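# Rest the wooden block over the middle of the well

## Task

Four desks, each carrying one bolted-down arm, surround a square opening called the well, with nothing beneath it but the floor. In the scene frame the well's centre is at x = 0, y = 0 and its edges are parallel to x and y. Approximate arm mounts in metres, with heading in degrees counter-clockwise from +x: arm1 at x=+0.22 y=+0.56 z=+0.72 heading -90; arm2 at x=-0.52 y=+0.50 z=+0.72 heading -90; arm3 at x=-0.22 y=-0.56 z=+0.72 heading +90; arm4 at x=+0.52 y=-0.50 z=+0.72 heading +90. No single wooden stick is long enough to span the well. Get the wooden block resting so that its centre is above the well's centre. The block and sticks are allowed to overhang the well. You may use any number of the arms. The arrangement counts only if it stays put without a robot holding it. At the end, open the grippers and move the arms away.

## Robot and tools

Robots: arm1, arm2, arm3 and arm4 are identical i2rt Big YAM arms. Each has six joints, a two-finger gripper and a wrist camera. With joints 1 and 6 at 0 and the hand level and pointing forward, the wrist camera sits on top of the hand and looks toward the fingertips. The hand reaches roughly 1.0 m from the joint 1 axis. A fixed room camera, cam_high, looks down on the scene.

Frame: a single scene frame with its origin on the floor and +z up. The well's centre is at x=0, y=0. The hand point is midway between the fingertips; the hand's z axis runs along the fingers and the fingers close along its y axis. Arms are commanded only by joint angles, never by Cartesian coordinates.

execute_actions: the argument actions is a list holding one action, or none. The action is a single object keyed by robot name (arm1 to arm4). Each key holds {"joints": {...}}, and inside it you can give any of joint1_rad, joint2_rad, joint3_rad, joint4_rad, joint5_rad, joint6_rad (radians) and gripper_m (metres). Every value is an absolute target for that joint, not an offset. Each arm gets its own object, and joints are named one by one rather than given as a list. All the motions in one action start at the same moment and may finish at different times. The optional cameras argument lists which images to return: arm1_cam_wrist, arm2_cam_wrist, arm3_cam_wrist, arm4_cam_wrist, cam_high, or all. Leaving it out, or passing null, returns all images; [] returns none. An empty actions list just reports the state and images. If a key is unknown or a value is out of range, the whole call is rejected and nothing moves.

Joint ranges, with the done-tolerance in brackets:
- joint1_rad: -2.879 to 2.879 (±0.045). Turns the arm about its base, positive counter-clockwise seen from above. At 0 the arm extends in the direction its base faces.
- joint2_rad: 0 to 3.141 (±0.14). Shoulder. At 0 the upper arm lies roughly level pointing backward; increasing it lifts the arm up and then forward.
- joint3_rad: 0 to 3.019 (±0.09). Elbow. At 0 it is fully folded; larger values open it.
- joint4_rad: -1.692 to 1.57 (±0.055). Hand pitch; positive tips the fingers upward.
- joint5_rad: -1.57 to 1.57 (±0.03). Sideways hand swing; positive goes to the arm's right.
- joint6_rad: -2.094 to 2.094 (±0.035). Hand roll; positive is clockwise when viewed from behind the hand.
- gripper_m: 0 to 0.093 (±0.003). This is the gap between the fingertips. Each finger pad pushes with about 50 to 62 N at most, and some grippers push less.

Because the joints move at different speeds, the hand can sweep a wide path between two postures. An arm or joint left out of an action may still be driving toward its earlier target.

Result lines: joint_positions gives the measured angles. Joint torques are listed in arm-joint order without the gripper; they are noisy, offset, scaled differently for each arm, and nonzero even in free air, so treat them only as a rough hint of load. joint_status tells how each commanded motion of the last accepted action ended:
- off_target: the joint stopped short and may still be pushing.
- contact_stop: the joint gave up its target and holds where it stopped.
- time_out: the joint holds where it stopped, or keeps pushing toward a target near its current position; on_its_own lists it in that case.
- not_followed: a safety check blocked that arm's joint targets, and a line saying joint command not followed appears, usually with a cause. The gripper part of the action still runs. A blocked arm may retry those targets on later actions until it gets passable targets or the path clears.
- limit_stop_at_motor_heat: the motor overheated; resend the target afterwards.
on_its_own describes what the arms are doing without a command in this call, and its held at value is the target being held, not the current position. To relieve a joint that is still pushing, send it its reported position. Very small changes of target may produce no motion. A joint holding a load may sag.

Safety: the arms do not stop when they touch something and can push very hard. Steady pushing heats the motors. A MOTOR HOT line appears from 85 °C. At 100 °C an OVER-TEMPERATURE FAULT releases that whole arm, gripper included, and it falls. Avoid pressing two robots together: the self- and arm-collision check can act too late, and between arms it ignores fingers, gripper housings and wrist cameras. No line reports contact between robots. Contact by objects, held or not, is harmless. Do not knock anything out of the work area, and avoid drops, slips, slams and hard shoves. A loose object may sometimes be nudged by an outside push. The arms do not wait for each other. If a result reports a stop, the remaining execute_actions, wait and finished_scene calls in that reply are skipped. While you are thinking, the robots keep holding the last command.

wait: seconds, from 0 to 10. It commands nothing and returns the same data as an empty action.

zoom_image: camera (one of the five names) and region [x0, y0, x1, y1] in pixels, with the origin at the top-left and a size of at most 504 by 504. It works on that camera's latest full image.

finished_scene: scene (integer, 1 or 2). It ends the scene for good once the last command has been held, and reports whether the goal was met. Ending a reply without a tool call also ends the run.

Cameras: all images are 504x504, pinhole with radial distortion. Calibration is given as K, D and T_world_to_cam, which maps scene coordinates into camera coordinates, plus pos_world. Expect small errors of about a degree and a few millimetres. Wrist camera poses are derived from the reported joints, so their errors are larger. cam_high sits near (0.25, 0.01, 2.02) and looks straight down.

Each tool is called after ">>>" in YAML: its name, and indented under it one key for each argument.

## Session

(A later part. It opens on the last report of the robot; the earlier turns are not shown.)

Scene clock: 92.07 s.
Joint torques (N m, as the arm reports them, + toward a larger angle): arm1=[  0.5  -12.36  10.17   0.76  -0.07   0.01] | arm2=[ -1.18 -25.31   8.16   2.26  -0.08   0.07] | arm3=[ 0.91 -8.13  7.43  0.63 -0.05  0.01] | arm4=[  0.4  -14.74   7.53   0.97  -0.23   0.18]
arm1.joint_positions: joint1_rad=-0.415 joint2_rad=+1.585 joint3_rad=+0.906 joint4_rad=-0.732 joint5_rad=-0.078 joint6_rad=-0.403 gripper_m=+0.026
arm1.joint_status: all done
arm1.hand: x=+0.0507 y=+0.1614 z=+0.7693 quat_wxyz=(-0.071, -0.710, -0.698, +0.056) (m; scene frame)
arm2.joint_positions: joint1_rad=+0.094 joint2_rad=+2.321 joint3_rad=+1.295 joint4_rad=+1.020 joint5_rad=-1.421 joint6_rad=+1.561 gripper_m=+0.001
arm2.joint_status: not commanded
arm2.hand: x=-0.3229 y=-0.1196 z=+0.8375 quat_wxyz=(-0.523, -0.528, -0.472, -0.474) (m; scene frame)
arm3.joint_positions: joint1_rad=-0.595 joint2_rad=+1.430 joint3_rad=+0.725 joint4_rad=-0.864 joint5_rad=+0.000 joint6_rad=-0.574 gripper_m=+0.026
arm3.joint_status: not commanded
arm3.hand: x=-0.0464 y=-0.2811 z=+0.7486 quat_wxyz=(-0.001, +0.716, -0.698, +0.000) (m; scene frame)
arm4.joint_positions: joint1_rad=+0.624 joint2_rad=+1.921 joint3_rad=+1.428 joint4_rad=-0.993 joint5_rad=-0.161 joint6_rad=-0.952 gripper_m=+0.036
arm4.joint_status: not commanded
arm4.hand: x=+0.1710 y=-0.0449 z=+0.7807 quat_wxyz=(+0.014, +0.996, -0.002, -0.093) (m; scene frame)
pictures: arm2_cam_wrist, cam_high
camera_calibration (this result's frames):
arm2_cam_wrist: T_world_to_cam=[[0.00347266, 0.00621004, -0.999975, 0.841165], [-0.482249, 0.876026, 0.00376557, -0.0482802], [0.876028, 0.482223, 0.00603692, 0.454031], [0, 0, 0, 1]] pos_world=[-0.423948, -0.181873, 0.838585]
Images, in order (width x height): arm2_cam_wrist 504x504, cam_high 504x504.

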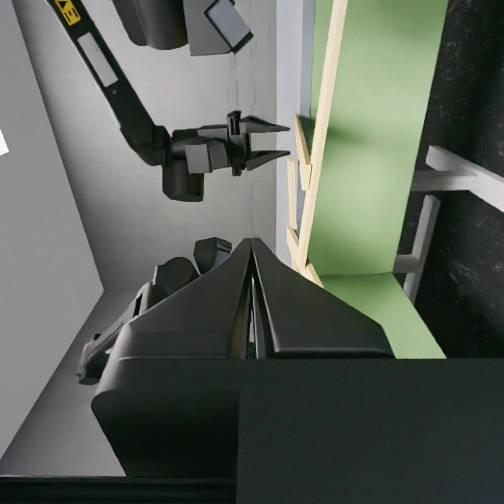

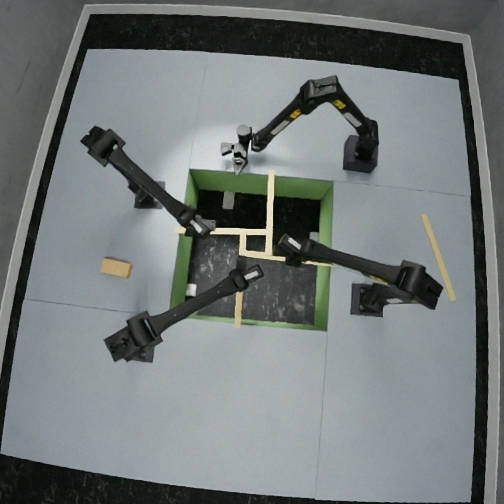

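>>> execute_actions:
  actions:
    - {"arm2": {"joints": {"joint2_rad": 1.85, "joint3_rad": 1.45}}, "arm4": {"joints": {"joint2_rad": 1.72, "gripper_m": 0.09}}, "arm1": {"joints": {"joint2_rad": 1.606}}}
  cameras: ["cam_high"]

>>> execute_actions:
  actions:
    - {"arm2": {"joints": {"joint1_rad": 0.726, "joint2_rad": 1.95, "joint3_rad": 1.50, "joint4_rad": -1.11, "joint5_rad": 0.0, "joint6_rad": -0.905, "gripper_m": 0.065}}, "arm4": {"joints": {"joint1_rad": 1.0, "joint2_rad": 1.44, "joint3_rad": 1.06, "joint4_rad": -1.19, "joint5_rad": 0.0, "joint6_rad": -1.03}}}
  cameras: ["cam_high", "arm2_cam_wrist"]

Scene clock: 95.60 s.
Joint torques (N m, as the arm reports them, + toward a larger angle): arm1=[  0.51 -12.39  10.11   0.75  -0.08   0.01] | arm2=[  0.06 -19.77  10.84   1.52   0.43   0.1 ] | arm3=[ 0.94 -8.04  7.42  0.59 -0.05  0.01] | arm4=[  0.37 -13.24   8.63   1.29  -0.21   0.2 ]
arm1.joint_positions: joint1_rad=-0.415 joint2_rad=+1.596 joint3_rad=+0.906 joint4_rad=-0.732 joint5_rad=-0.078 joint6_rad=-0.403 gripper_m=+0.026
arm1.joint_status: all done
arm1.hand: x=+0.0513 y=+0.1625 z=+0.7648 quat_wxyz=(-0.069, -0.710, -0.699, +0.051) (m; scene frame)
arm2.joint_positions: joint1_rad=+0.094 joint2_rad=+1.823 joint3_rad=+1.450 joint4_rad=+1.025 joint5_rad=-1.422 joint6_rad=+1.562 gripper_m=+0.001
arm2.joint_status: all done
arm2.hand: x=-0.3228 y=-0.1131 z=+1.2052 quat_wxyz=(-0.672, -0.324, -0.593, -0.304) (m; scene frame)
arm3.joint_positions: joint1_rad=-0.595 joint2_rad=+1.430 joint3_rad=+0.725 joint4_rad=-0.863 joint5_rad=+0.000 joint6_rad=-0.574 gripper_m=+0.026
arm3.joint_status: not commanded
arm3.hand: x=-0.0463 y=-0.2810 z=+0.7486 quat_wxyz=(-0.002, +0.716, -0.698, +0.000) (m; scene frame)
arm4.joint_positions: joint1_rad=+0.624 joint2_rad=+1.705 joint3_rad=+1.428 joint4_rad=-0.991 joint5_rad=-0.161 joint6_rad=-0.952 gripper_m=+0.090
arm4.joint_status: all done
arm4.hand: x=+0.1677 y=-0.0385 z=+0.9008 quat_wxyz=(-0.074, +0.985, +0.006, -0.154) (m; scene frame)
pictures: cam_high
Images, in order (width x height): cam_high 504x504.

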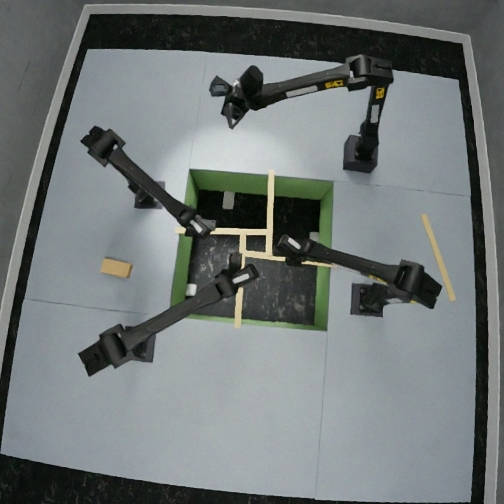

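Scene clock: 98.13 s.
Joint torques (N m, as the arm reports them, + toward a larger angle): arm1=[  0.5  -12.42  10.11   0.75  -0.07   0.01] | arm2=[ -0.04 -20.8   12.22   0.05   0.02   0.  ] | arm3=[ 0.88 -8.01  7.43  0.6  -0.05  0.01] | arm4=[-0.17 -8.16  7.27 -0.25 -0.03 -0.06]
arm1.joint_positions: joint1_rad=-0.415 joint2_rad=+1.596 joint3_rad=+0.906 joint4_rad=-0.732 joint5_rad=-0.078 joint6_rad=-0.403 gripper_m=+0.026
arm1.joint_status: not commanded
arm1.hand: x=+0.0513 y=+0.1625 z=+0.7648 quat_wxyz=(-0.069, -0.710, -0.699, +0.051) (m; scene frame)
arm2.joint_positions: joint1_rad=+0.720 joint2_rad=+1.933 joint3_rad=+1.473 joint4_rad=-1.095 joint5_rad=-0.003 joint6_rad=-0.894 gripper_m=+0.065
arm2.joint_status: all done
arm2.hand: x=-0.1687 y=+0.0562 z=+0.8506 quat_wxyz=(-0.005, -0.004, -1.000, +0.000) (m; scene frame)
arm3.joint_positions: joint1_rad=-0.595 joint2_rad=+1.430 joint3_rad=+0.725 joint4_rad=-0.863 joint5_rad=+0.000 joint6_rad=-0.574 gripper_m=+0.026
arm3.joint_status: not commanded
arm3.hand: x=-0.0463 y=-0.2810 z=+0.7486 quat_wxyz=(-0.002, +0.716, -0.698, +0.000) (m; scene frame)
arm4.joint_positions: joint1_rad=+1.004 joint2_rad=+1.428 joint3_rad=+1.056 joint4_rad=-1.177 joint5_rad=-0.003 joint6_rad=-1.018 gripper_m=+0.090
arm4.joint_status: all done
arm4.hand: x=+0.1898 y=-0.2810 z=+0.8730 quat_wxyz=(-0.005, +0.976, +0.216, -0.012) (m; scene frame)
pictures: arm2_cam_wrist, cam_high
camera_calibration (this result's frames):
arm2_cam_wrist: T_world_to_cam=[[-0.00760117, -0.999952, -0.00626107, 0.0619694], [-0.826477, 0.00275757, 0.562964, -0.612617], [-0.562919, 0.00945382, -0.826458, 0.72605], [0, 0, 0, 1]] pos_world=[-0.0971353, 0.0567918, 0.945319]
Images, in order (width x height): arm2_cam_wrist 504x504, cam_high 504x504.

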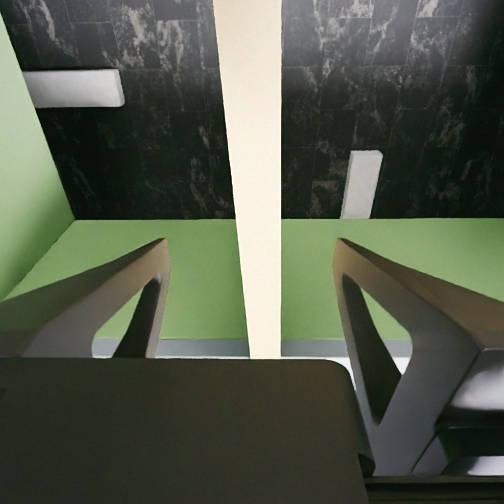

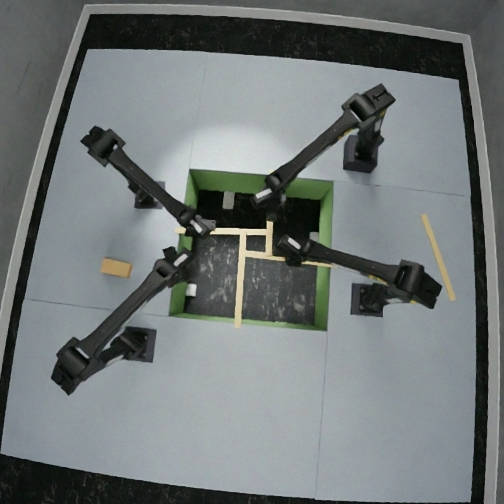

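>>> execute_actions:
  actions:
    - {"arm2": {"joints": {"joint2_rad": 2.113, "joint3_rad": 1.452, "joint4_rad": -0.913}}, "arm4": {"joints": {"joint1_rad": 2.008, "joint2_rad": 1.47, "joint4_rad": -1.16}}}
  cameras: ["cam_high", "arm2_cam_wrist", "arm4_cam_wrist"]

Scene clock: 100.33 s.
Joint torques (N m, as the arm reports them, + toward a larger angle): arm1=[  0.5  -12.41  10.12   0.75  -0.08   0.01] | arm2=[  0.28 -22.87   9.17   1.09  -0.01  -0.03] | arm3=[ 0.9  -8.1   7.41  0.6  -0.06  0.02] | arm4=[-0.17 -8.51  7.18  0.58 -0.15 -0.06]
arm1.joint_positions: joint1_rad=-0.415 joint2_rad=+1.596 joint3_rad=+0.906 joint4_rad=-0.732 joint5_rad=-0.078 joint6_rad=-0.403 gripper_m=+0.026
arm1.joint_status: not commanded
arm1.hand: x=+0.0513 y=+0.1625 z=+0.7648 quat_wxyz=(-0.069, -0.710, -0.699, +0.051) (m; scene frame)
arm2.joint_positions: joint1_rad=+0.720 joint2_rad=+2.107 joint3_rad=+1.442 joint4_rad=-0.927 joint5_rad=-0.003 joint6_rad=-0.894 gripper_m=+0.065
arm2.joint_status: all done
arm2.hand: x=-0.1669 y=+0.0547 z=+0.7453 quat_wxyz=(+0.006, -0.003, -1.000, -0.014) (m; scene frame)
arm3.joint_positions: joint1_rad=-0.595 joint2_rad=+1.430 joint3_rad=+0.725 joint4_rad=-0.863 joint5_rad=+0.000 joint6_rad=-0.574 gripper_m=+0.026
arm3.joint_status: not commanded
arm3.hand: x=-0.0463 y=-0.2810 z=+0.7486 quat_wxyz=(-0.002, +0.716, -0.698, +0.000) (m; scene frame)
arm4.joint_positions: joint1_rad=+2.012 joint2_rad=+1.460 joint3_rad=+1.056 joint4_rad=-1.170 joint5_rad=+0.000 joint6_rad=-1.019 gripper_m=+0.090
arm4.joint_status: all done
arm4.hand: x=+0.1578 y=-0.6629 z=+0.8635 quat_wxyz=(+0.001, +0.751, +0.661, -0.003) (m; scene frame)
pictures: arm2_cam_wrist, arm4_cam_wrist, cam_high
camera_calibration (this result's frames):
arm2_cam_wrist: T_world_to_cam=[[-0.00712016, -0.999367, -0.0348569, 0.0812117], [-0.813156, -0.0145014, 0.581865, -0.562773], [-0.582002, 0.0324871, -0.812538, 0.625208], [0, 0, 0, 1]] pos_world=[-0.093172, 0.0526881, 0.838294]
arm4_cam_wrist: T_world_to_cam=[[-0.99229, 0.123596, -0.00920866, 0.249708], [0.0965565, 0.817503, 0.567772, 0.0447469], [0.0777027, 0.562505, -0.823134, 1.19888], [0, 0, 0, 1]] pos_world=[0.150307, -0.741819, 0.96373]
Images, in order (width x height): arm2_cam_wrist 504x504, arm4_cam_wrist 504x504, cam_high 504x504.

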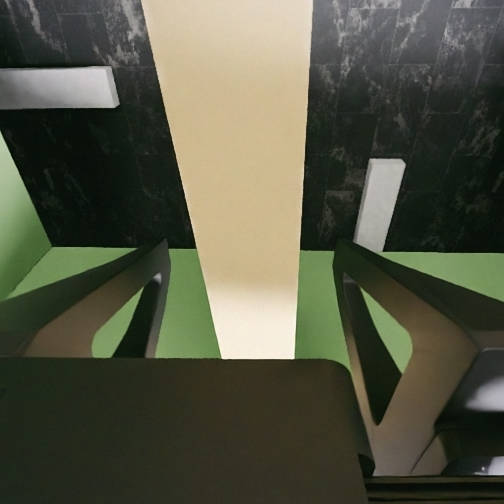

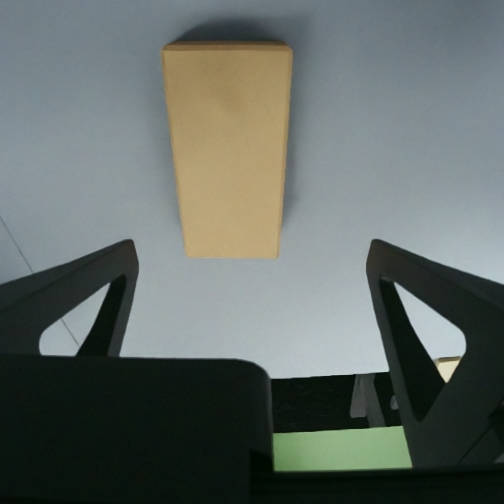

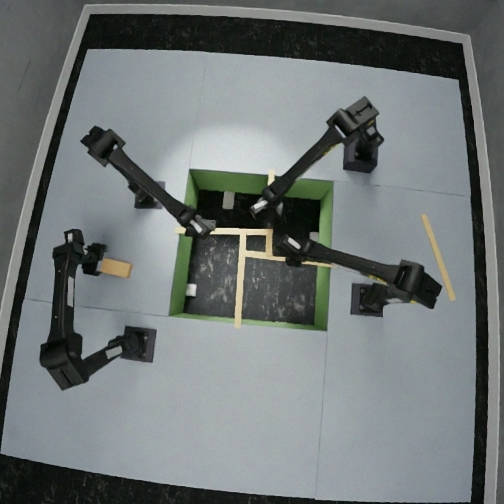

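>>> execute_actions:
  actions:
    - {"arm2": {"joints": {"joint4_rad": -0.88}}, "arm4": {"joints": {"joint1_rad": 2.036, "joint2_rad": 1.558, "joint3_rad": 0.918, "joint4_rad": -0.925, "joint6_rad": -0.983}}}
  cameras: ["arm2_cam_wrist", "arm4_cam_wrist"]

Scene clock: 102.33 s.
Joint torques (N m, as the arm reports them, + toward a larger angle): arm1=[  0.52 -12.47  10.11   0.75  -0.07   0.01] | arm2=[ -0.32 -23.1    9.26   1.24   0.01  -0.03] | arm3=[ 0.96 -8.09  7.43  0.58 -0.05  0.01] | arm4=[  0.09 -10.18   6.8    0.76  -0.14   0.18]
arm1.joint_positions: joint1_rad=-0.415 joint2_rad=+1.596 joint3_rad=+0.906 joint4_rad=-0.732 joint5_rad=-0.078 joint6_rad=-0.403 gripper_m=+0.026
arm1.joint_status: not commanded
arm1.hand: x=+0.0513 y=+0.1625 z=+0.7648 quat_wxyz=(-0.069, -0.710, -0.699, +0.051) (m; scene frame)
arm2.joint_positions: joint1_rad=+0.720 joint2_rad=+2.107 joint3_rad=+1.442 joint4_rad=-0.895 joint5_rad=-0.003 joint6_rad=-0.894 gripper_m=+0.065
arm2.joint_status: all done
arm2.hand: x=-0.1620 y=+0.0485 z=+0.7452 quat_wxyz=(-0.004, -0.003, -1.000, -0.002) (m; scene frame)
arm3.joint_positions: joint1_rad=-0.595 joint2_rad=+1.430 joint3_rad=+0.725 joint4_rad=-0.863 joint5_rad=+0.000 joint6_rad=-0.574 gripper_m=+0.026
arm3.joint_status: not commanded
arm3.hand: x=-0.0463 y=-0.2810 z=+0.7486 quat_wxyz=(-0.002, +0.716, -0.698, +0.000) (m; scene frame)
arm4.joint_positions: joint1_rad=+2.032 joint2_rad=+1.564 joint3_rad=+0.905 joint4_rad=-0.942 joint5_rad=+0.000 joint6_rad=-0.995 gripper_m=+0.090
arm4.joint_status: all done
arm4.hand: x=+0.1754 y=-0.6635 z=+0.7747 quat_wxyz=(+0.004, +0.752, +0.659, +0.010) (m; scene frame)
pictures: arm2_cam_wrist, arm4_cam_wrist
camera_calibration (this result's frames):
arm2_cam_wrist: T_world_to_cam=[[-0.00684142, -0.999928, -0.00988067, 0.0565301], [-0.824573, 0.0000511996, 0.565756, -0.549368], [-0.565715, 0.0120179, -0.824513, 0.640715], [0, 0, 0, 1]] pos_world=[-0.0901452, 0.0488541, 0.839645]
arm4_cam_wrist: T_world_to_cam=[[-0.991354, 0.127179, -0.0322954, 0.286531], [0.0850764, 0.810375, 0.579702, 0.0820069], [0.0998971, 0.571942, -0.814189, 1.1202], [0, 0, 0, 1]] pos_world=[0.165172, -0.743587, 0.873769]
Images, in order (width x height): arm2_cam_wrist 504x504, arm4_cam_wrist 504x504.

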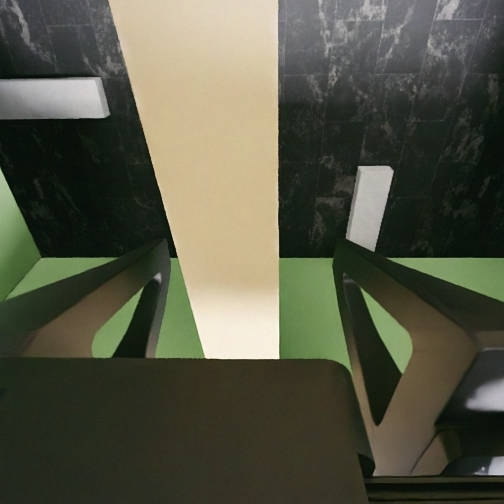

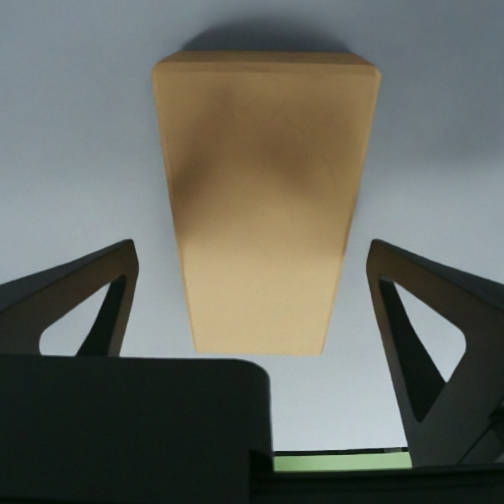

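>>> execute_actions:
  actions:
    - {"arm2": {"joints": {"gripper_m": 0.02}}, "arm4": {"joints": {"joint2_rad": 1.62, "joint3_rad": 0.886, "joint4_rad": -0.808}}}
  cameras: ["arm2_cam_wrist", "arm4_cam_wrist", "cam_high"]

>>> zoom_image:
  camera: "cam_high"
  region: [225, 215, 295, 275]

Scene clock: 103.70 s.
Joint torques (N m, as the arm reports them, + toward a larger angle): arm1=[  0.5  -12.42  10.12   0.75  -0.07   0.01] | arm2=[  0.14 -23.05   9.16   1.16  -0.02   0.04] | arm3=[ 0.93 -8.08  7.43  0.58 -0.05  0.01] | arm4=[ 0.19 -9.4   5.56  0.86 -0.13  0.19]
arm1.joint_positions: joint1_rad=-0.415 joint2_rad=+1.596 joint3_rad=+0.906 joint4_rad=-0.732 joint5_rad=-0.078 joint6_rad=-0.403 gripper_m=+0.026
arm1.joint_status: not commanded
arm1.hand: x=+0.0513 y=+0.1625 z=+0.7648 quat_wxyz=(-0.069, -0.710, -0.699, +0.051) (m; scene frame)
arm2.joint_positions: joint1_rad=+0.720 joint2_rad=+2.107 joint3_rad=+1.442 joint4_rad=-0.895 joint5_rad=-0.002 joint6_rad=-0.899 gripper_m=+0.027
arm2.joint_status: gripper_m off_target (ended at +0.027, target +0.020)
arm2.hand: x=-0.1622 y=+0.0484 z=+0.7452 quat_wxyz=(-0.003, -0.001, -1.000, -0.001) (m; scene frame)
arm3.joint_positions: joint1_rad=-0.595 joint2_rad=+1.430 joint3_rad=+0.725 joint4_rad=-0.863 joint5_rad=+0.000 joint6_rad=-0.574 gripper_m=+0.026
arm3.joint_status: not commanded
arm3.hand: x=-0.0462 y=-0.2809 z=+0.7486 quat_wxyz=(-0.002, +0.716, -0.698, -0.001) (m; scene frame)
arm4.joint_positions: joint1_rad=+2.032 joint2_rad=+1.611 joint3_rad=+0.886 joint4_rad=-0.825 joint5_rad=+0.000 joint6_rad=-0.995 gripper_m=+0.090
arm4.joint_status: all done
arm4.hand: x=+0.1623 y=-0.6699 z=+0.7518 quat_wxyz=(-0.002, +0.752, +0.659, -0.014) (m; scene frame)
pictures: arm2_cam_wrist, arm4_cam_wrist, cam_high
camera_calibration (this result's frames):
arm2_cam_wrist: T_world_to_cam=[[-0.00265594, -0.999955, -0.00913706, 0.0565329], [-0.824066, -0.00298748, 0.566485, -0.549809], [-0.566487, 0.0090341, -0.824021, 0.64028], [0, 0, 0, 1]] pos_world=[-0.0902183, 0.0491035, 0.839579]
arm4_cam_wrist: T_world_to_cam=[[-0.991791, 0.127446, 0.0103568, 0.241771], [0.111542, 0.82273, 0.557382, 0.12228], [0.0625152, 0.553962, -0.830192, 1.11252], [0, 0, 0, 1]] pos_world=[0.156598, -0.747711, 0.852947]
Images, in order (width x height): arm2_cam_wrist 504x504, arm4_cam_wrist 504x504, cam_high 504x504.

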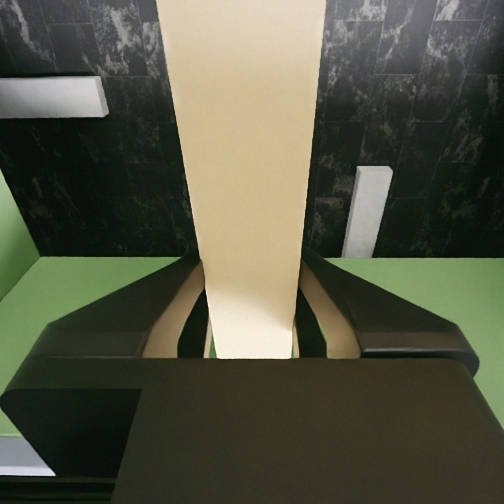

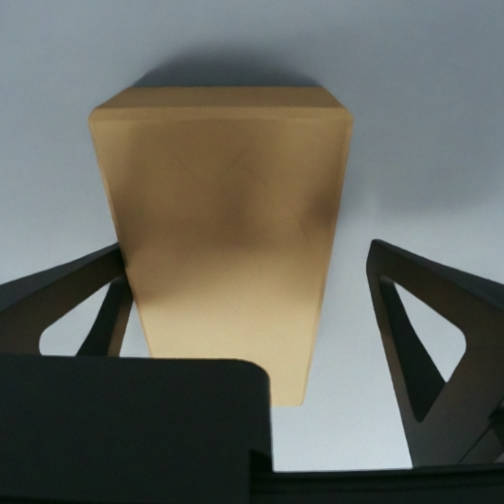

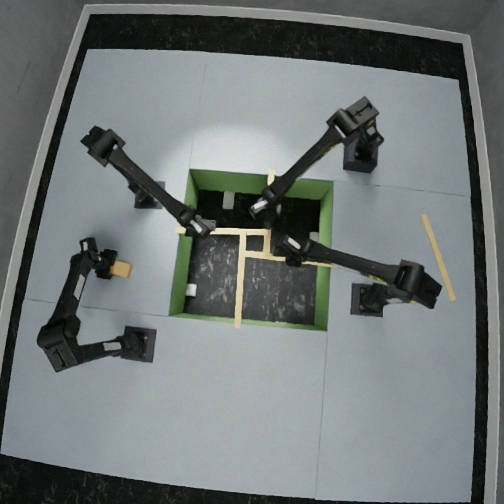

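Region (225, 215, 295, 275) of cam_high's 504x504 image, scaled by 7.200, with more detail than that image has; it fills the top 432 rows of this view, and the rest is white.

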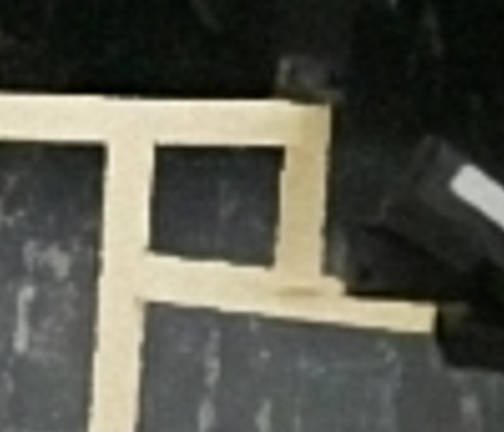

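>>> execute_actions:
  actions:
    - {"arm2": {"joints": {"joint6_rad": -0.858}}, "arm4": {"joints": {"joint4_rad": -0.868}}}
  cameras: ["arm4_cam_wrist", "cam_high"]

>>> zoom_image:
  camera: "cam_high"
  region: [225, 215, 295, 275]

Scene clock: 104.83 s.
Joint torques (N m, as the arm reports them, + toward a larger angle): arm1=[  0.52 -12.43  10.11   0.76  -0.07   0.01] | arm2=[  0.1  -22.9    9.33   1.33  -0.01   0.28] | arm3=[ 0.91 -8.08  7.43  0.57 -0.05  0.02] | arm4=[ 0.31 -9.28  5.5  -0.35 -0.15  0.18]
arm1.joint_positions: joint1_rad=-0.415 joint2_rad=+1.596 joint3_rad=+0.906 joint4_rad=-0.732 joint5_rad=-0.078 joint6_rad=-0.403 gripper_m=+0.026
arm1.joint_status: not commanded
arm1.hand: x=+0.0513 y=+0.1625 z=+0.7648 quat_wxyz=(-0.069, -0.710, -0.699, +0.051) (m; scene frame)
arm2.joint_positions: joint1_rad=+0.720 joint2_rad=+2.107 joint3_rad=+1.442 joint4_rad=-0.895 joint5_rad=-0.002 joint6_rad=-0.879 gripper_m=+0.027
arm2.joint_status: all done
arm2.hand: x=-0.1622 y=+0.0484 z=+0.7452 quat_wxyz=(-0.003, -0.011, -1.000, -0.001) (m; scene frame)
arm3.joint_positions: joint1_rad=-0.595 joint2_rad=+1.430 joint3_rad=+0.725 joint4_rad=-0.863 joint5_rad=+0.000 joint6_rad=-0.574 gripper_m=+0.026
arm3.joint_status: not commanded
arm3.hand: x=-0.0462 y=-0.2809 z=+0.7486 quat_wxyz=(-0.002, +0.716, -0.698, -0.001) (m; scene frame)
arm4.joint_positions: joint1_rad=+2.032 joint2_rad=+1.611 joint3_rad=+0.886 joint4_rad=-0.852 joint5_rad=+0.000 joint6_rad=-0.995 gripper_m=+0.090
arm4.joint_status: all done
arm4.hand: x=+0.1684 y=-0.6670 z=+0.7517 quat_wxyz=(+0.001, +0.752, +0.659, -0.001) (m; scene frame)
pictures: arm4_cam_wrist, cam_high
camera_calibration (this result's frames):
arm4_cam_wrist: T_world_to_cam=[[-0.991771, 0.127391, -0.0127343, 0.264767], [0.0975095, 0.816082, 0.569651, 0.107969], [0.0829604, 0.563721, -0.821788, 1.10721], [0, 0, 0, 1]] pos_world=[0.160206, -0.745996, 0.851756]
Images, in order (width x height): arm4_cam_wrist 504x504, cam_high 504x504.

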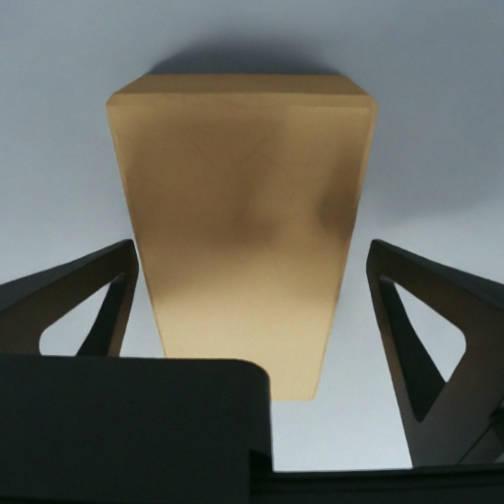

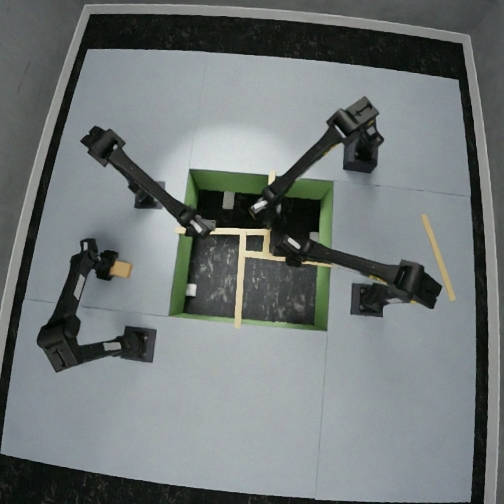

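Region (225, 215, 295, 275) of cam_high's 504x504 image, scaled by 7.200, with more detail than that image has; it fills the top 432 rows of this view, and the rest is white.

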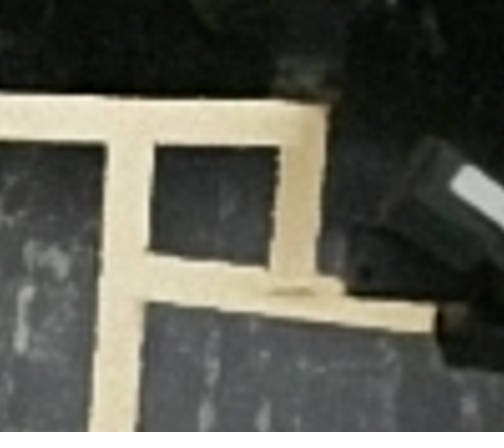

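>>> execute_actions:
  actions:
    - {"arm1": {"joints": {"joint2_rad": 1.619, "joint3_rad": 0.972}}, "arm4": {"joints": {"gripper_m": 0.05}}}
  cameras: ["arm4_cam_wrist", "cam_high"]

>>> zoom_image:
  camera: "cam_high"
  region: [225, 215, 345, 285]

Scene clock: 105.87 s.
Joint torques (N m, as the arm reports them, + toward a larger angle): arm1=[  0.5  -12.88  10.1    0.76  -0.07   0.01] | arm2=[ -0.11 -23.14   8.98   1.18  -0.02   0.25] | arm3=[ 0.94 -8.1   7.42  0.58 -0.05  0.01] | arm4=[ 0.19 -9.33  5.53 -0.31 -0.11  0.17]
arm1.joint_positions: joint1_rad=-0.415 joint2_rad=+1.608 joint3_rad=+0.920 joint4_rad=-0.732 joint5_rad=-0.078 joint6_rad=-0.403 gripper_m=+0.026
arm1.joint_status: all done
arm1.hand: x=+0.0493 y=+0.1577 z=+0.7642 quat_wxyz=(-0.069, -0.710, -0.699, +0.052) (m; scene frame)
arm2.joint_positions: joint1_rad=+0.720 joint2_rad=+2.107 joint3_rad=+1.442 joint4_rad=-0.895 joint5_rad=-0.002 joint6_rad=-0.873 gripper_m=+0.027
arm2.joint_status: not commanded
arm2.hand: x=-0.1622 y=+0.0484 z=+0.7452 quat_wxyz=(-0.003, -0.014, -1.000, -0.001) (m; scene frame)
arm3.joint_positions: joint1_rad=-0.595 joint2_rad=+1.430 joint3_rad=+0.725 joint4_rad=-0.863 joint5_rad=+0.000 joint6_rad=-0.574 gripper_m=+0.026
arm3.joint_status: not commanded
arm3.hand: x=-0.0462 y=-0.2809 z=+0.7486 quat_wxyz=(-0.002, +0.716, -0.698, -0.001) (m; scene frame)
arm4.joint_positions: joint1_rad=+2.032 joint2_rad=+1.611 joint3_rad=+0.886 joint4_rad=-0.854 joint5_rad=-0.001 joint6_rad=-0.994 gripper_m=+0.069
arm4.joint_status: gripper_m off_target (ended at +0.069, target +0.050)
arm4.hand: x=+0.1690 y=-0.6668 z=+0.7516 quat_wxyz=(+0.002, +0.752, +0.659, +0.000) (m; scene frame)
pictures: arm4_cam_wrist, cam_high
camera_calibration (this result's frames):
arm4_cam_wrist: T_world_to_cam=[[-0.991597, 0.128523, -0.0147536, 0.267555], [0.0972696, 0.815895, 0.569959, 0.107559], [0.0852901, 0.563735, -0.821541, 1.10643], [0, 0, 0, 1]] pos_world=[0.160477, -0.745876, 0.851619]
Images, in order (width x height): arm4_cam_wrist 504x504, cam_high 504x504.

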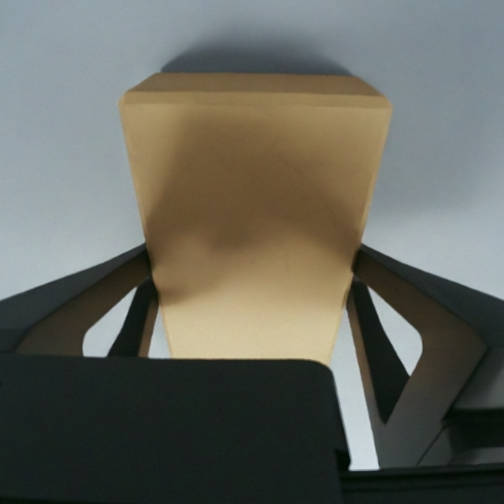

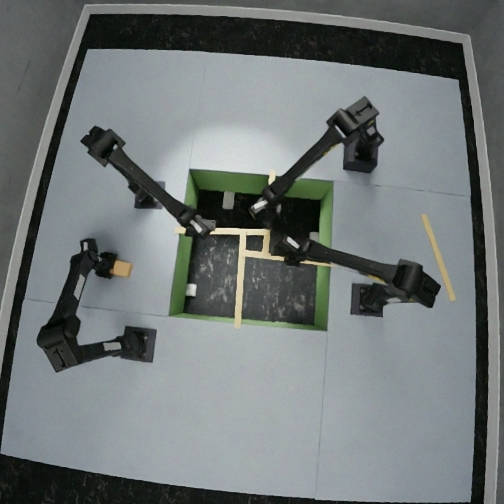

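Region (225, 215, 345, 285) of cam_high's 504x504 image, scaled by 4.200, with more detail than that image has; it fills the top 294 rows of this view, and the rest is white.

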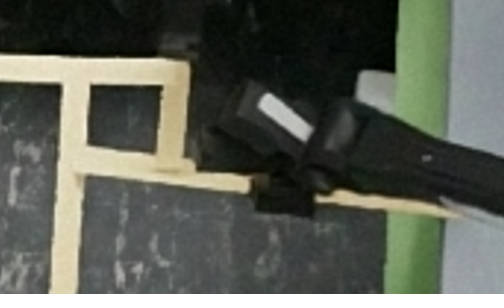

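>>> execute_actions:
  actions:
    - {"arm2": {"joints": {"gripper_m": 0.034}}, "arm3": {"joints": {"gripper_m": 0.034}}, "arm4": {"joints": {"joint2_rad": 1.40, "joint4_rad": -1.06}}}
  cameras: ["arm4_cam_wrist", "cam_high", "arm1_cam_wrist"]

>>> zoom_image:
  camera: "cam_high"
  region: [225, 215, 295, 275]

Scene clock: 107.10 s.
Joint torques (N m, as the arm reports them, + toward a larger angle): arm1=[  0.51 -12.57  10.03   0.75  -0.08   0.  ] | arm2=[ -0.03 -22.65   9.1    1.12  -0.04   0.21] | arm3=[ 0.9  -8.13  7.44  0.56 -0.05  0.01] | arm4=[ 0.24 -7.34  7.48 -0.31 -0.1   0.18]
arm1.joint_positions: joint1_rad=-0.415 joint2_rad=+1.608 joint3_rad=+0.920 joint4_rad=-0.732 joint5_rad=-0.078 joint6_rad=-0.403 gripper_m=+0.026
arm1.joint_status: not commanded
arm1.hand: x=+0.0493 y=+0.1577 z=+0.7642 quat_wxyz=(-0.069, -0.710, -0.699, +0.052) (m; scene frame)
arm2.joint_positions: joint1_rad=+0.720 joint2_rad=+2.107 joint3_rad=+1.442 joint4_rad=-0.895 joint5_rad=-0.002 joint6_rad=-0.869 gripper_m=+0.034
arm2.joint_status: all done
arm2.hand: x=-0.1622 y=+0.0484 z=+0.7452 quat_wxyz=(-0.003, -0.016, -1.000, -0.002) (m; scene frame)
arm3.joint_positions: joint1_rad=-0.595 joint2_rad=+1.430 joint3_rad=+0.725 joint4_rad=-0.863 joint5_rad=+0.000 joint6_rad=-0.574 gripper_m=+0.034
arm3.joint_status: all done
arm3.hand: x=-0.0462 y=-0.2809 z=+0.7486 quat_wxyz=(-0.002, +0.716, -0.698, -0.001) (m; scene frame)
arm4.joint_positions: joint1_rad=+2.032 joint2_rad=+1.395 joint3_rad=+0.873 joint4_rad=-1.044 joint5_rad=-0.001 joint6_rad=-0.994 gripper_m=+0.069
arm4.joint_status: all done
arm4.hand: x=+0.2001 y=-0.6518 z=+0.8235 quat_wxyz=(+0.000, +0.752, +0.659, -0.006) (m; scene frame)
pictures: arm1_cam_wrist, arm4_cam_wrist, cam_high
camera_calibration (this result's frames):
arm1_cam_wrist: T_world_to_cam=[[-0.999389, 0.0066734, -0.0343087, 0.0749297], [-0.00882197, 0.901658, 0.432359, -0.469482], [0.0338201, 0.432398, -0.901048, 0.744982], [0, 0, 0, 1]] pos_world=[0.0455468, 0.100684, 0.876821]
arm4_cam_wrist: T_world_to_cam=[[-0.991703, 0.128504, -0.00353712, 0.288344], [0.104133, 0.819147, 0.564052, 0.056876], [0.0753804, 0.559004, -0.825731, 1.15674], [0, 0, 0, 1]] pos_world=[0.192833, -0.730263, 0.924092]
Images, in order (width x height): arm1_cam_wrist 504x504, arm4_cam_wrist 504x504, cam_high 504x504.

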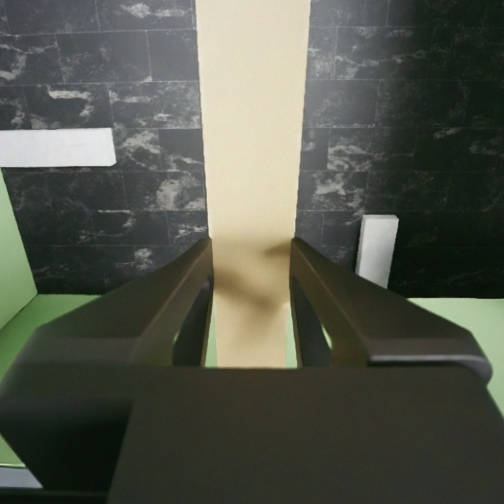

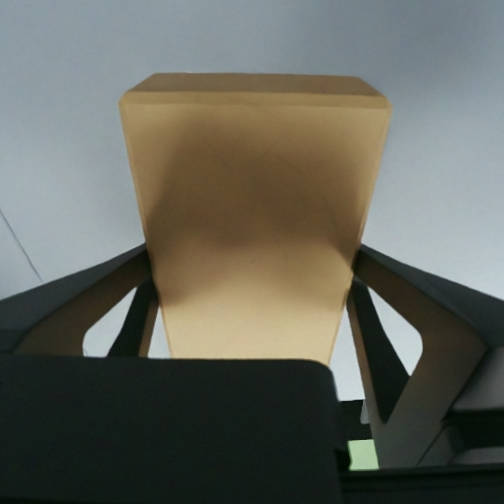

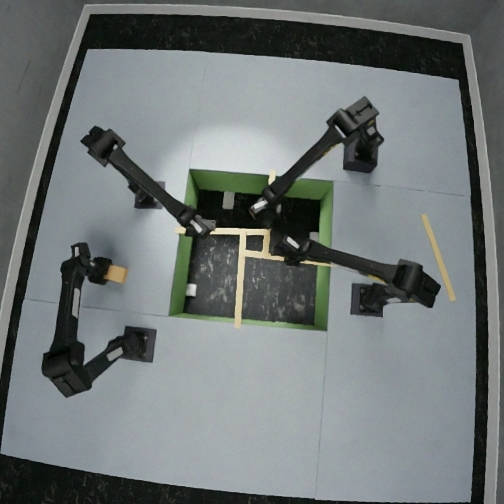

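Region (225, 215, 295, 275) of cam_high's 504x504 image, scaled by 7.200, with more detail than that image has; it fills the top 432 rows of this view, and the rest is white.

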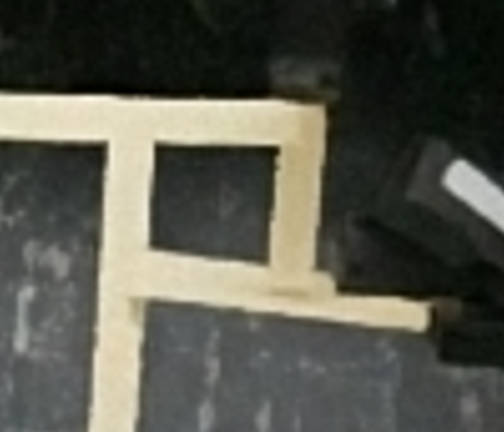

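>>> execute_actions:
  actions:
    - {"arm1": {"joints": {"joint2_rad": 1.636, "joint3_rad": 0.977}}, "arm4": {"joints": {"joint1_rad": 0.83, "joint2_rad": 1.45, "joint3_rad": 1.2, "joint4_rad": -1.32, "joint6_rad": -0.75}}}
  cameras: ["cam_high"]

>>> zoom_image:
  camera: "cam_high"
  region: [225, 215, 295, 275]

Scene clock: 109.70 s.
Joint torques (N m, as the arm reports them, + toward a larger angle): arm1=[  0.47 -12.86   9.87   0.74  -0.07   0.01] | arm2=[  0.42 -22.29   9.44   1.25  -0.06   0.16] | arm3=[ 0.91 -8.04  7.43  0.57 -0.05  0.01] | arm4=[  0.45 -10.84   8.8   -0.42  -0.25   0.19]
arm1.joint_positions: joint1_rad=-0.415 joint2_rad=+1.626 joint3_rad=+0.926 joint4_rad=-0.732 joint5_rad=-0.078 joint6_rad=-0.403 gripper_m=+0.026
arm1.joint_status: all done
arm1.hand: x=+0.0490 y=+0.1568 z=+0.7587 quat_wxyz=(-0.067, -0.711, -0.699, +0.046) (m; scene frame)
arm2.joint_positions: joint1_rad=+0.720 joint2_rad=+2.107 joint3_rad=+1.442 joint4_rad=-0.895 joint5_rad=-0.002 joint6_rad=-0.869 gripper_m=+0.034
arm2.joint_status: not commanded
arm2.hand: x=-0.1622 y=+0.0484 z=+0.7452 quat_wxyz=(-0.003, -0.016, -1.000, -0.002) (m; scene frame)
arm3.joint_positions: joint1_rad=-0.595 joint2_rad=+1.430 joint3_rad=+0.725 joint4_rad=-0.863 joint5_rad=+0.000 joint6_rad=-0.574 gripper_m=+0.034
arm3.joint_status: not commanded
arm3.hand: x=-0.0462 y=-0.2809 z=+0.7486 quat_wxyz=(-0.002, +0.716, -0.698, -0.001) (m; scene frame)
arm4.joint_positions: joint1_rad=+0.825 joint2_rad=+1.464 joint3_rad=+1.179 joint4_rad=-1.303 joint5_rad=+0.002 joint6_rad=-0.762 gripper_m=+0.069
arm4.joint_status: all done
arm4.hand: x=+0.2242 y=-0.2143 z=+0.9032 quat_wxyz=(+0.008, +1.000, -0.001, +0.004) (m; scene frame)
pictures: cam_high
Images, in order (width x height): cam_high 504x504.

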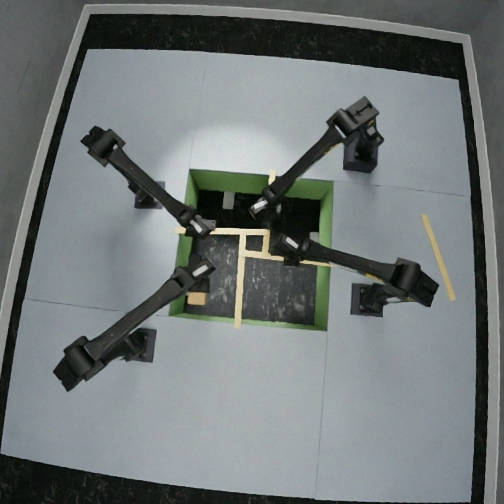

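Region (225, 215, 295, 275) of cam_high's 504x504 image, scaled by 7.200, with more detail than that image has; it fills the top 432 rows of this view, and the rest is white.

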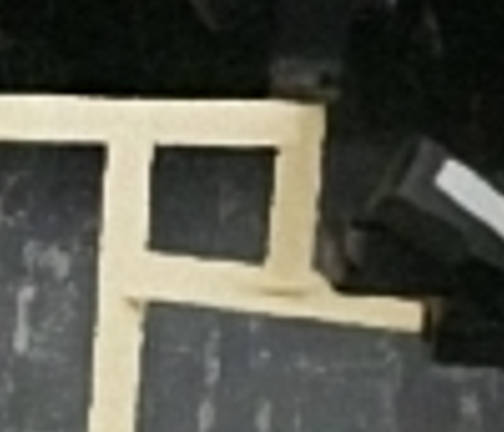

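Releasing N with a small gripper opening so the fingers still guide it.

>>> execute_actions:
  actions:
    - {"arm1": {"joints": {"gripper_m": 0.034}}}
  cameras: ["cam_high", "arm1_cam_wrist"]

>>> zoom_image:
  camera: "cam_high"
  region: [170, 165, 350, 335]

Scene clock: 110.53 s.
Joint torques (N m, as the arm reports them, + toward a larger angle): arm1=[  0.52 -12.86   9.41   0.76  -0.08   0.01] | arm2=[  0.47 -22.97   9.13   1.25   0.     0.18] | arm3=[ 0.9  -8.08  7.41  0.58 -0.05  0.01] | arm4=[  0.51 -11.18   8.74  -0.45  -0.23   0.18]
arm1.joint_positions: joint1_rad=-0.415 joint2_rad=+1.626 joint3_rad=+0.933 joint4_rad=-0.732 joint5_rad=-0.078 joint6_rad=-0.403 gripper_m=+0.034
arm1.joint_status: all done
arm1.hand: x=+0.0474 y=+0.1534 z=+0.7612 quat_wxyz=(-0.069, -0.710, -0.699, +0.050) (m; scene frame)
arm2.joint_positions: joint1_rad=+0.720 joint2_rad=+2.107 joint3_rad=+1.442 joint4_rad=-0.895 joint5_rad=-0.002 joint6_rad=-0.869 gripper_m=+0.034
arm2.joint_status: not commanded
arm2.hand: x=-0.1622 y=+0.0484 z=+0.7452 quat_wxyz=(-0.003, -0.016, -1.000, -0.002) (m; scene frame)
arm3.joint_positions: joint1_rad=-0.595 joint2_rad=+1.430 joint3_rad=+0.725 joint4_rad=-0.863 joint5_rad=+0.000 joint6_rad=-0.574 gripper_m=+0.034
arm3.joint_status: not commanded
arm3.hand: x=-0.0462 y=-0.2809 z=+0.7486 quat_wxyz=(-0.002, +0.716, -0.698, -0.001) (m; scene frame)
arm4.joint_positions: joint1_rad=+0.825 joint2_rad=+1.464 joint3_rad=+1.179 joint4_rad=-1.303 joint5_rad=+0.002 joint6_rad=-0.762 gripper_m=+0.069
arm4.joint_status: not commanded
arm4.hand: x=+0.2242 y=-0.2143 z=+0.9032 quat_wxyz=(+0.008, +1.000, -0.001, +0.004) (m; scene frame)
pictures: arm1_cam_wrist, cam_high
camera_calibration (this result's frames):
arm1_cam_wrist: T_world_to_cam=[[-0.999329, 0.00674902, -0.0360079, 0.0742521], [-0.00962418, 0.899998, 0.435789, -0.466689], [0.0353481, 0.435843, -0.899328, 0.742339], [0, 0, 0, 1]] pos_world=[0.0434705, 0.0959749, 0.873658]
Images, in order (width x height): arm1_cam_wrist 504x504, cam_high 504x504.

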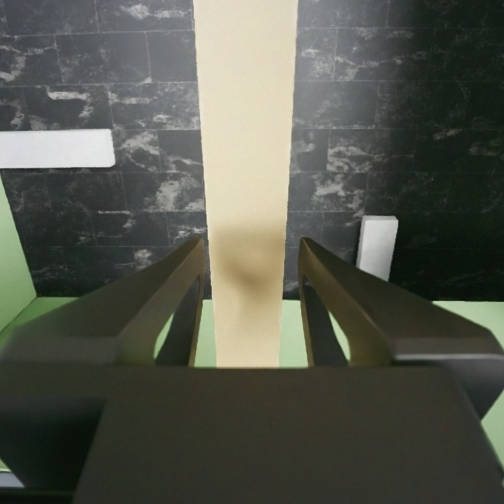

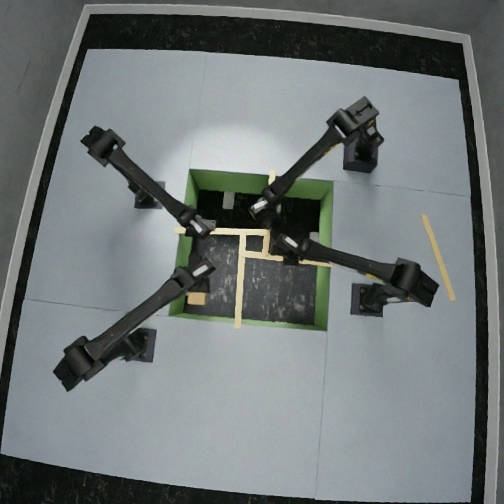

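Region (170, 165, 350, 335) of cam_high's 504x504 image, scaled by 2.800, with more detail than that image has.

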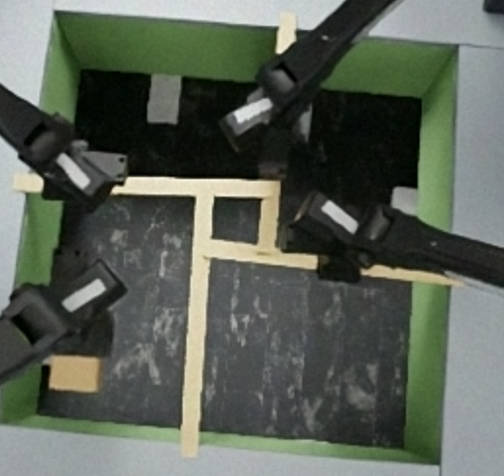

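>>> execute_actions:
  actions:
    - {"arm1": {"joints": {"gripper_m": 0.07}}, "arm2": {"joints": {"gripper_m": 0.075}}, "arm3": {"joints": {"gripper_m": 0.075}}}
  cameras: []

>>> execute_actions:
  actions:
    - {"arm1": {"joints": {"joint2_rad": 1.2}}, "arm2": {"joints": {"joint2_rad": 1.75}}, "arm3": {"joints": {"joint2_rad": 1.05}}}
  cameras: ["cam_high"]

Scene clock: 111.43 s.
Joint torques (N m, as the arm reports them, + toward a larger angle): arm1=[  0.5  -12.89   9.39   0.76  -0.07   0.01] | arm2=[ -0.34 -23.19   9.21   1.01  -0.02   0.19] | arm3=[ 0.94 -8.07  7.43  0.59 -0.05  0.01] | arm4=[  0.35 -11.22   8.77  -0.42  -0.24   0.18]
arm1.joint_positions: joint1_rad=-0.415 joint2_rad=+1.626 joint3_rad=+0.933 joint4_rad=-0.732 joint5_rad=-0.078 joint6_rad=-0.403 gripper_m=+0.070
arm1.joint_status: all done
arm1.hand: x=+0.0474 y=+0.1534 z=+0.7612 quat_wxyz=(-0.069, -0.710, -0.699, +0.050) (m; scene frame)
arm2.joint_positions: joint1_rad=+0.720 joint2_rad=+2.107 joint3_rad=+1.442 joint4_rad=-0.895 joint5_rad=-0.002 joint6_rad=-0.869 gripper_m=+0.075
arm2.joint_status: all done
arm2.hand: x=-0.1622 y=+0.0484 z=+0.7452 quat_wxyz=(-0.003, -0.016, -1.000, -0.002) (m; scene frame)
arm3.joint_positions: joint1_rad=-0.595 joint2_rad=+1.430 joint3_rad=+0.725 joint4_rad=-0.863 joint5_rad=+0.000 joint6_rad=-0.574 gripper_m=+0.075
arm3.joint_status: all done
arm3.hand: x=-0.0462 y=-0.2809 z=+0.7486 quat_wxyz=(-0.002, +0.716, -0.698, -0.001) (m; scene frame)
arm4.joint_positions: joint1_rad=+0.825 joint2_rad=+1.464 joint3_rad=+1.179 joint4_rad=-1.303 joint5_rad=+0.002 joint6_rad=-0.762 gripper_m=+0.069
arm4.joint_status: not commanded
arm4.hand: x=+0.2242 y=-0.2143 z=+0.9032 quat_wxyz=(+0.008, +1.000, -0.001, +0.004) (m; scene frame)
pictures: none
No camera images: the call's "cameras" was empty. Leave "cameras" out to get every camera's image.

Scene clock: 112.77 s.
Joint torques (N m, as the arm reports them, + toward a larger angle): arm1=[ 0.42 -8.19 10.83  1.51 -0.06  0.03] | arm2=[  0.07 -17.64  11.92   1.77  -0.06   0.21] | arm3=[ 0.97 -4.75  9.77  1.19 -0.05  0.03] | arm4=[  0.43 -11.18   8.75  -0.44  -0.23   0.17]
arm1.joint_positions: joint1_rad=-0.415 joint2_rad=+1.187 joint3_rad=+0.943 joint4_rad=-0.732 joint5_rad=-0.078 joint6_rad=-0.403 gripper_m=+0.070
arm1.joint_status: all done
arm1.hand: x=+0.0402 y=+0.1441 z=+0.9546 quat_wxyz=(-0.147, -0.676, -0.675, +0.255) (m; scene frame)
arm2.joint_positions: joint1_rad=+0.720 joint2_rad=+1.719 joint3_rad=+1.443 joint4_rad=-0.892 joint5_rad=-0.002 joint6_rad=-0.868 gripper_m=+0.075
arm2.joint_status: all done
arm2.hand: x=-0.1419 y=+0.0209 z=+0.9700 quat_wxyz=(-0.127, -0.016, -0.980, +0.149) (m; scene frame)
arm3.joint_positions: joint1_rad=-0.595 joint2_rad=+1.044 joint3_rad=+0.725 joint4_rad=-0.863 joint5_rad=+0.000 joint6_rad=-0.574 gripper_m=+0.075
arm3.joint_status: all done
arm3.hand: x=-0.0366 y=-0.2652 z=+0.8718 quat_wxyz=(-0.189, +0.703, -0.684, -0.043) (m; scene frame)
arm4.joint_positions: joint1_rad=+0.825 joint2_rad=+1.464 joint3_rad=+1.179 joint4_rad=-1.303 joint5_rad=+0.002 joint6_rad=-0.762 gripper_m=+0.069
arm4.joint_status: not commanded
arm4.hand: x=+0.2242 y=-0.2143 z=+0.9032 quat_wxyz=(+0.008, +1.000, -0.001, +0.004) (m; scene frame)
pictures: cam_high
Images, in order (width x height): cam_high 504x504.

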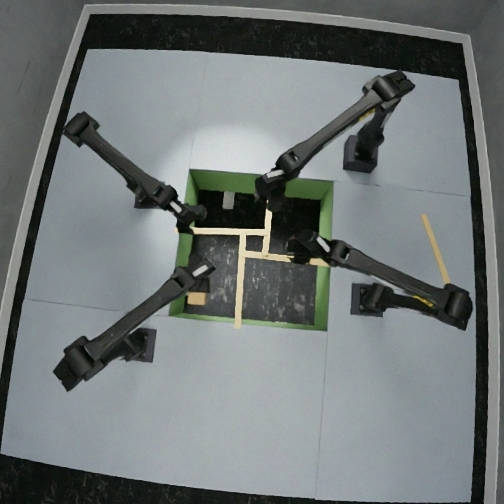

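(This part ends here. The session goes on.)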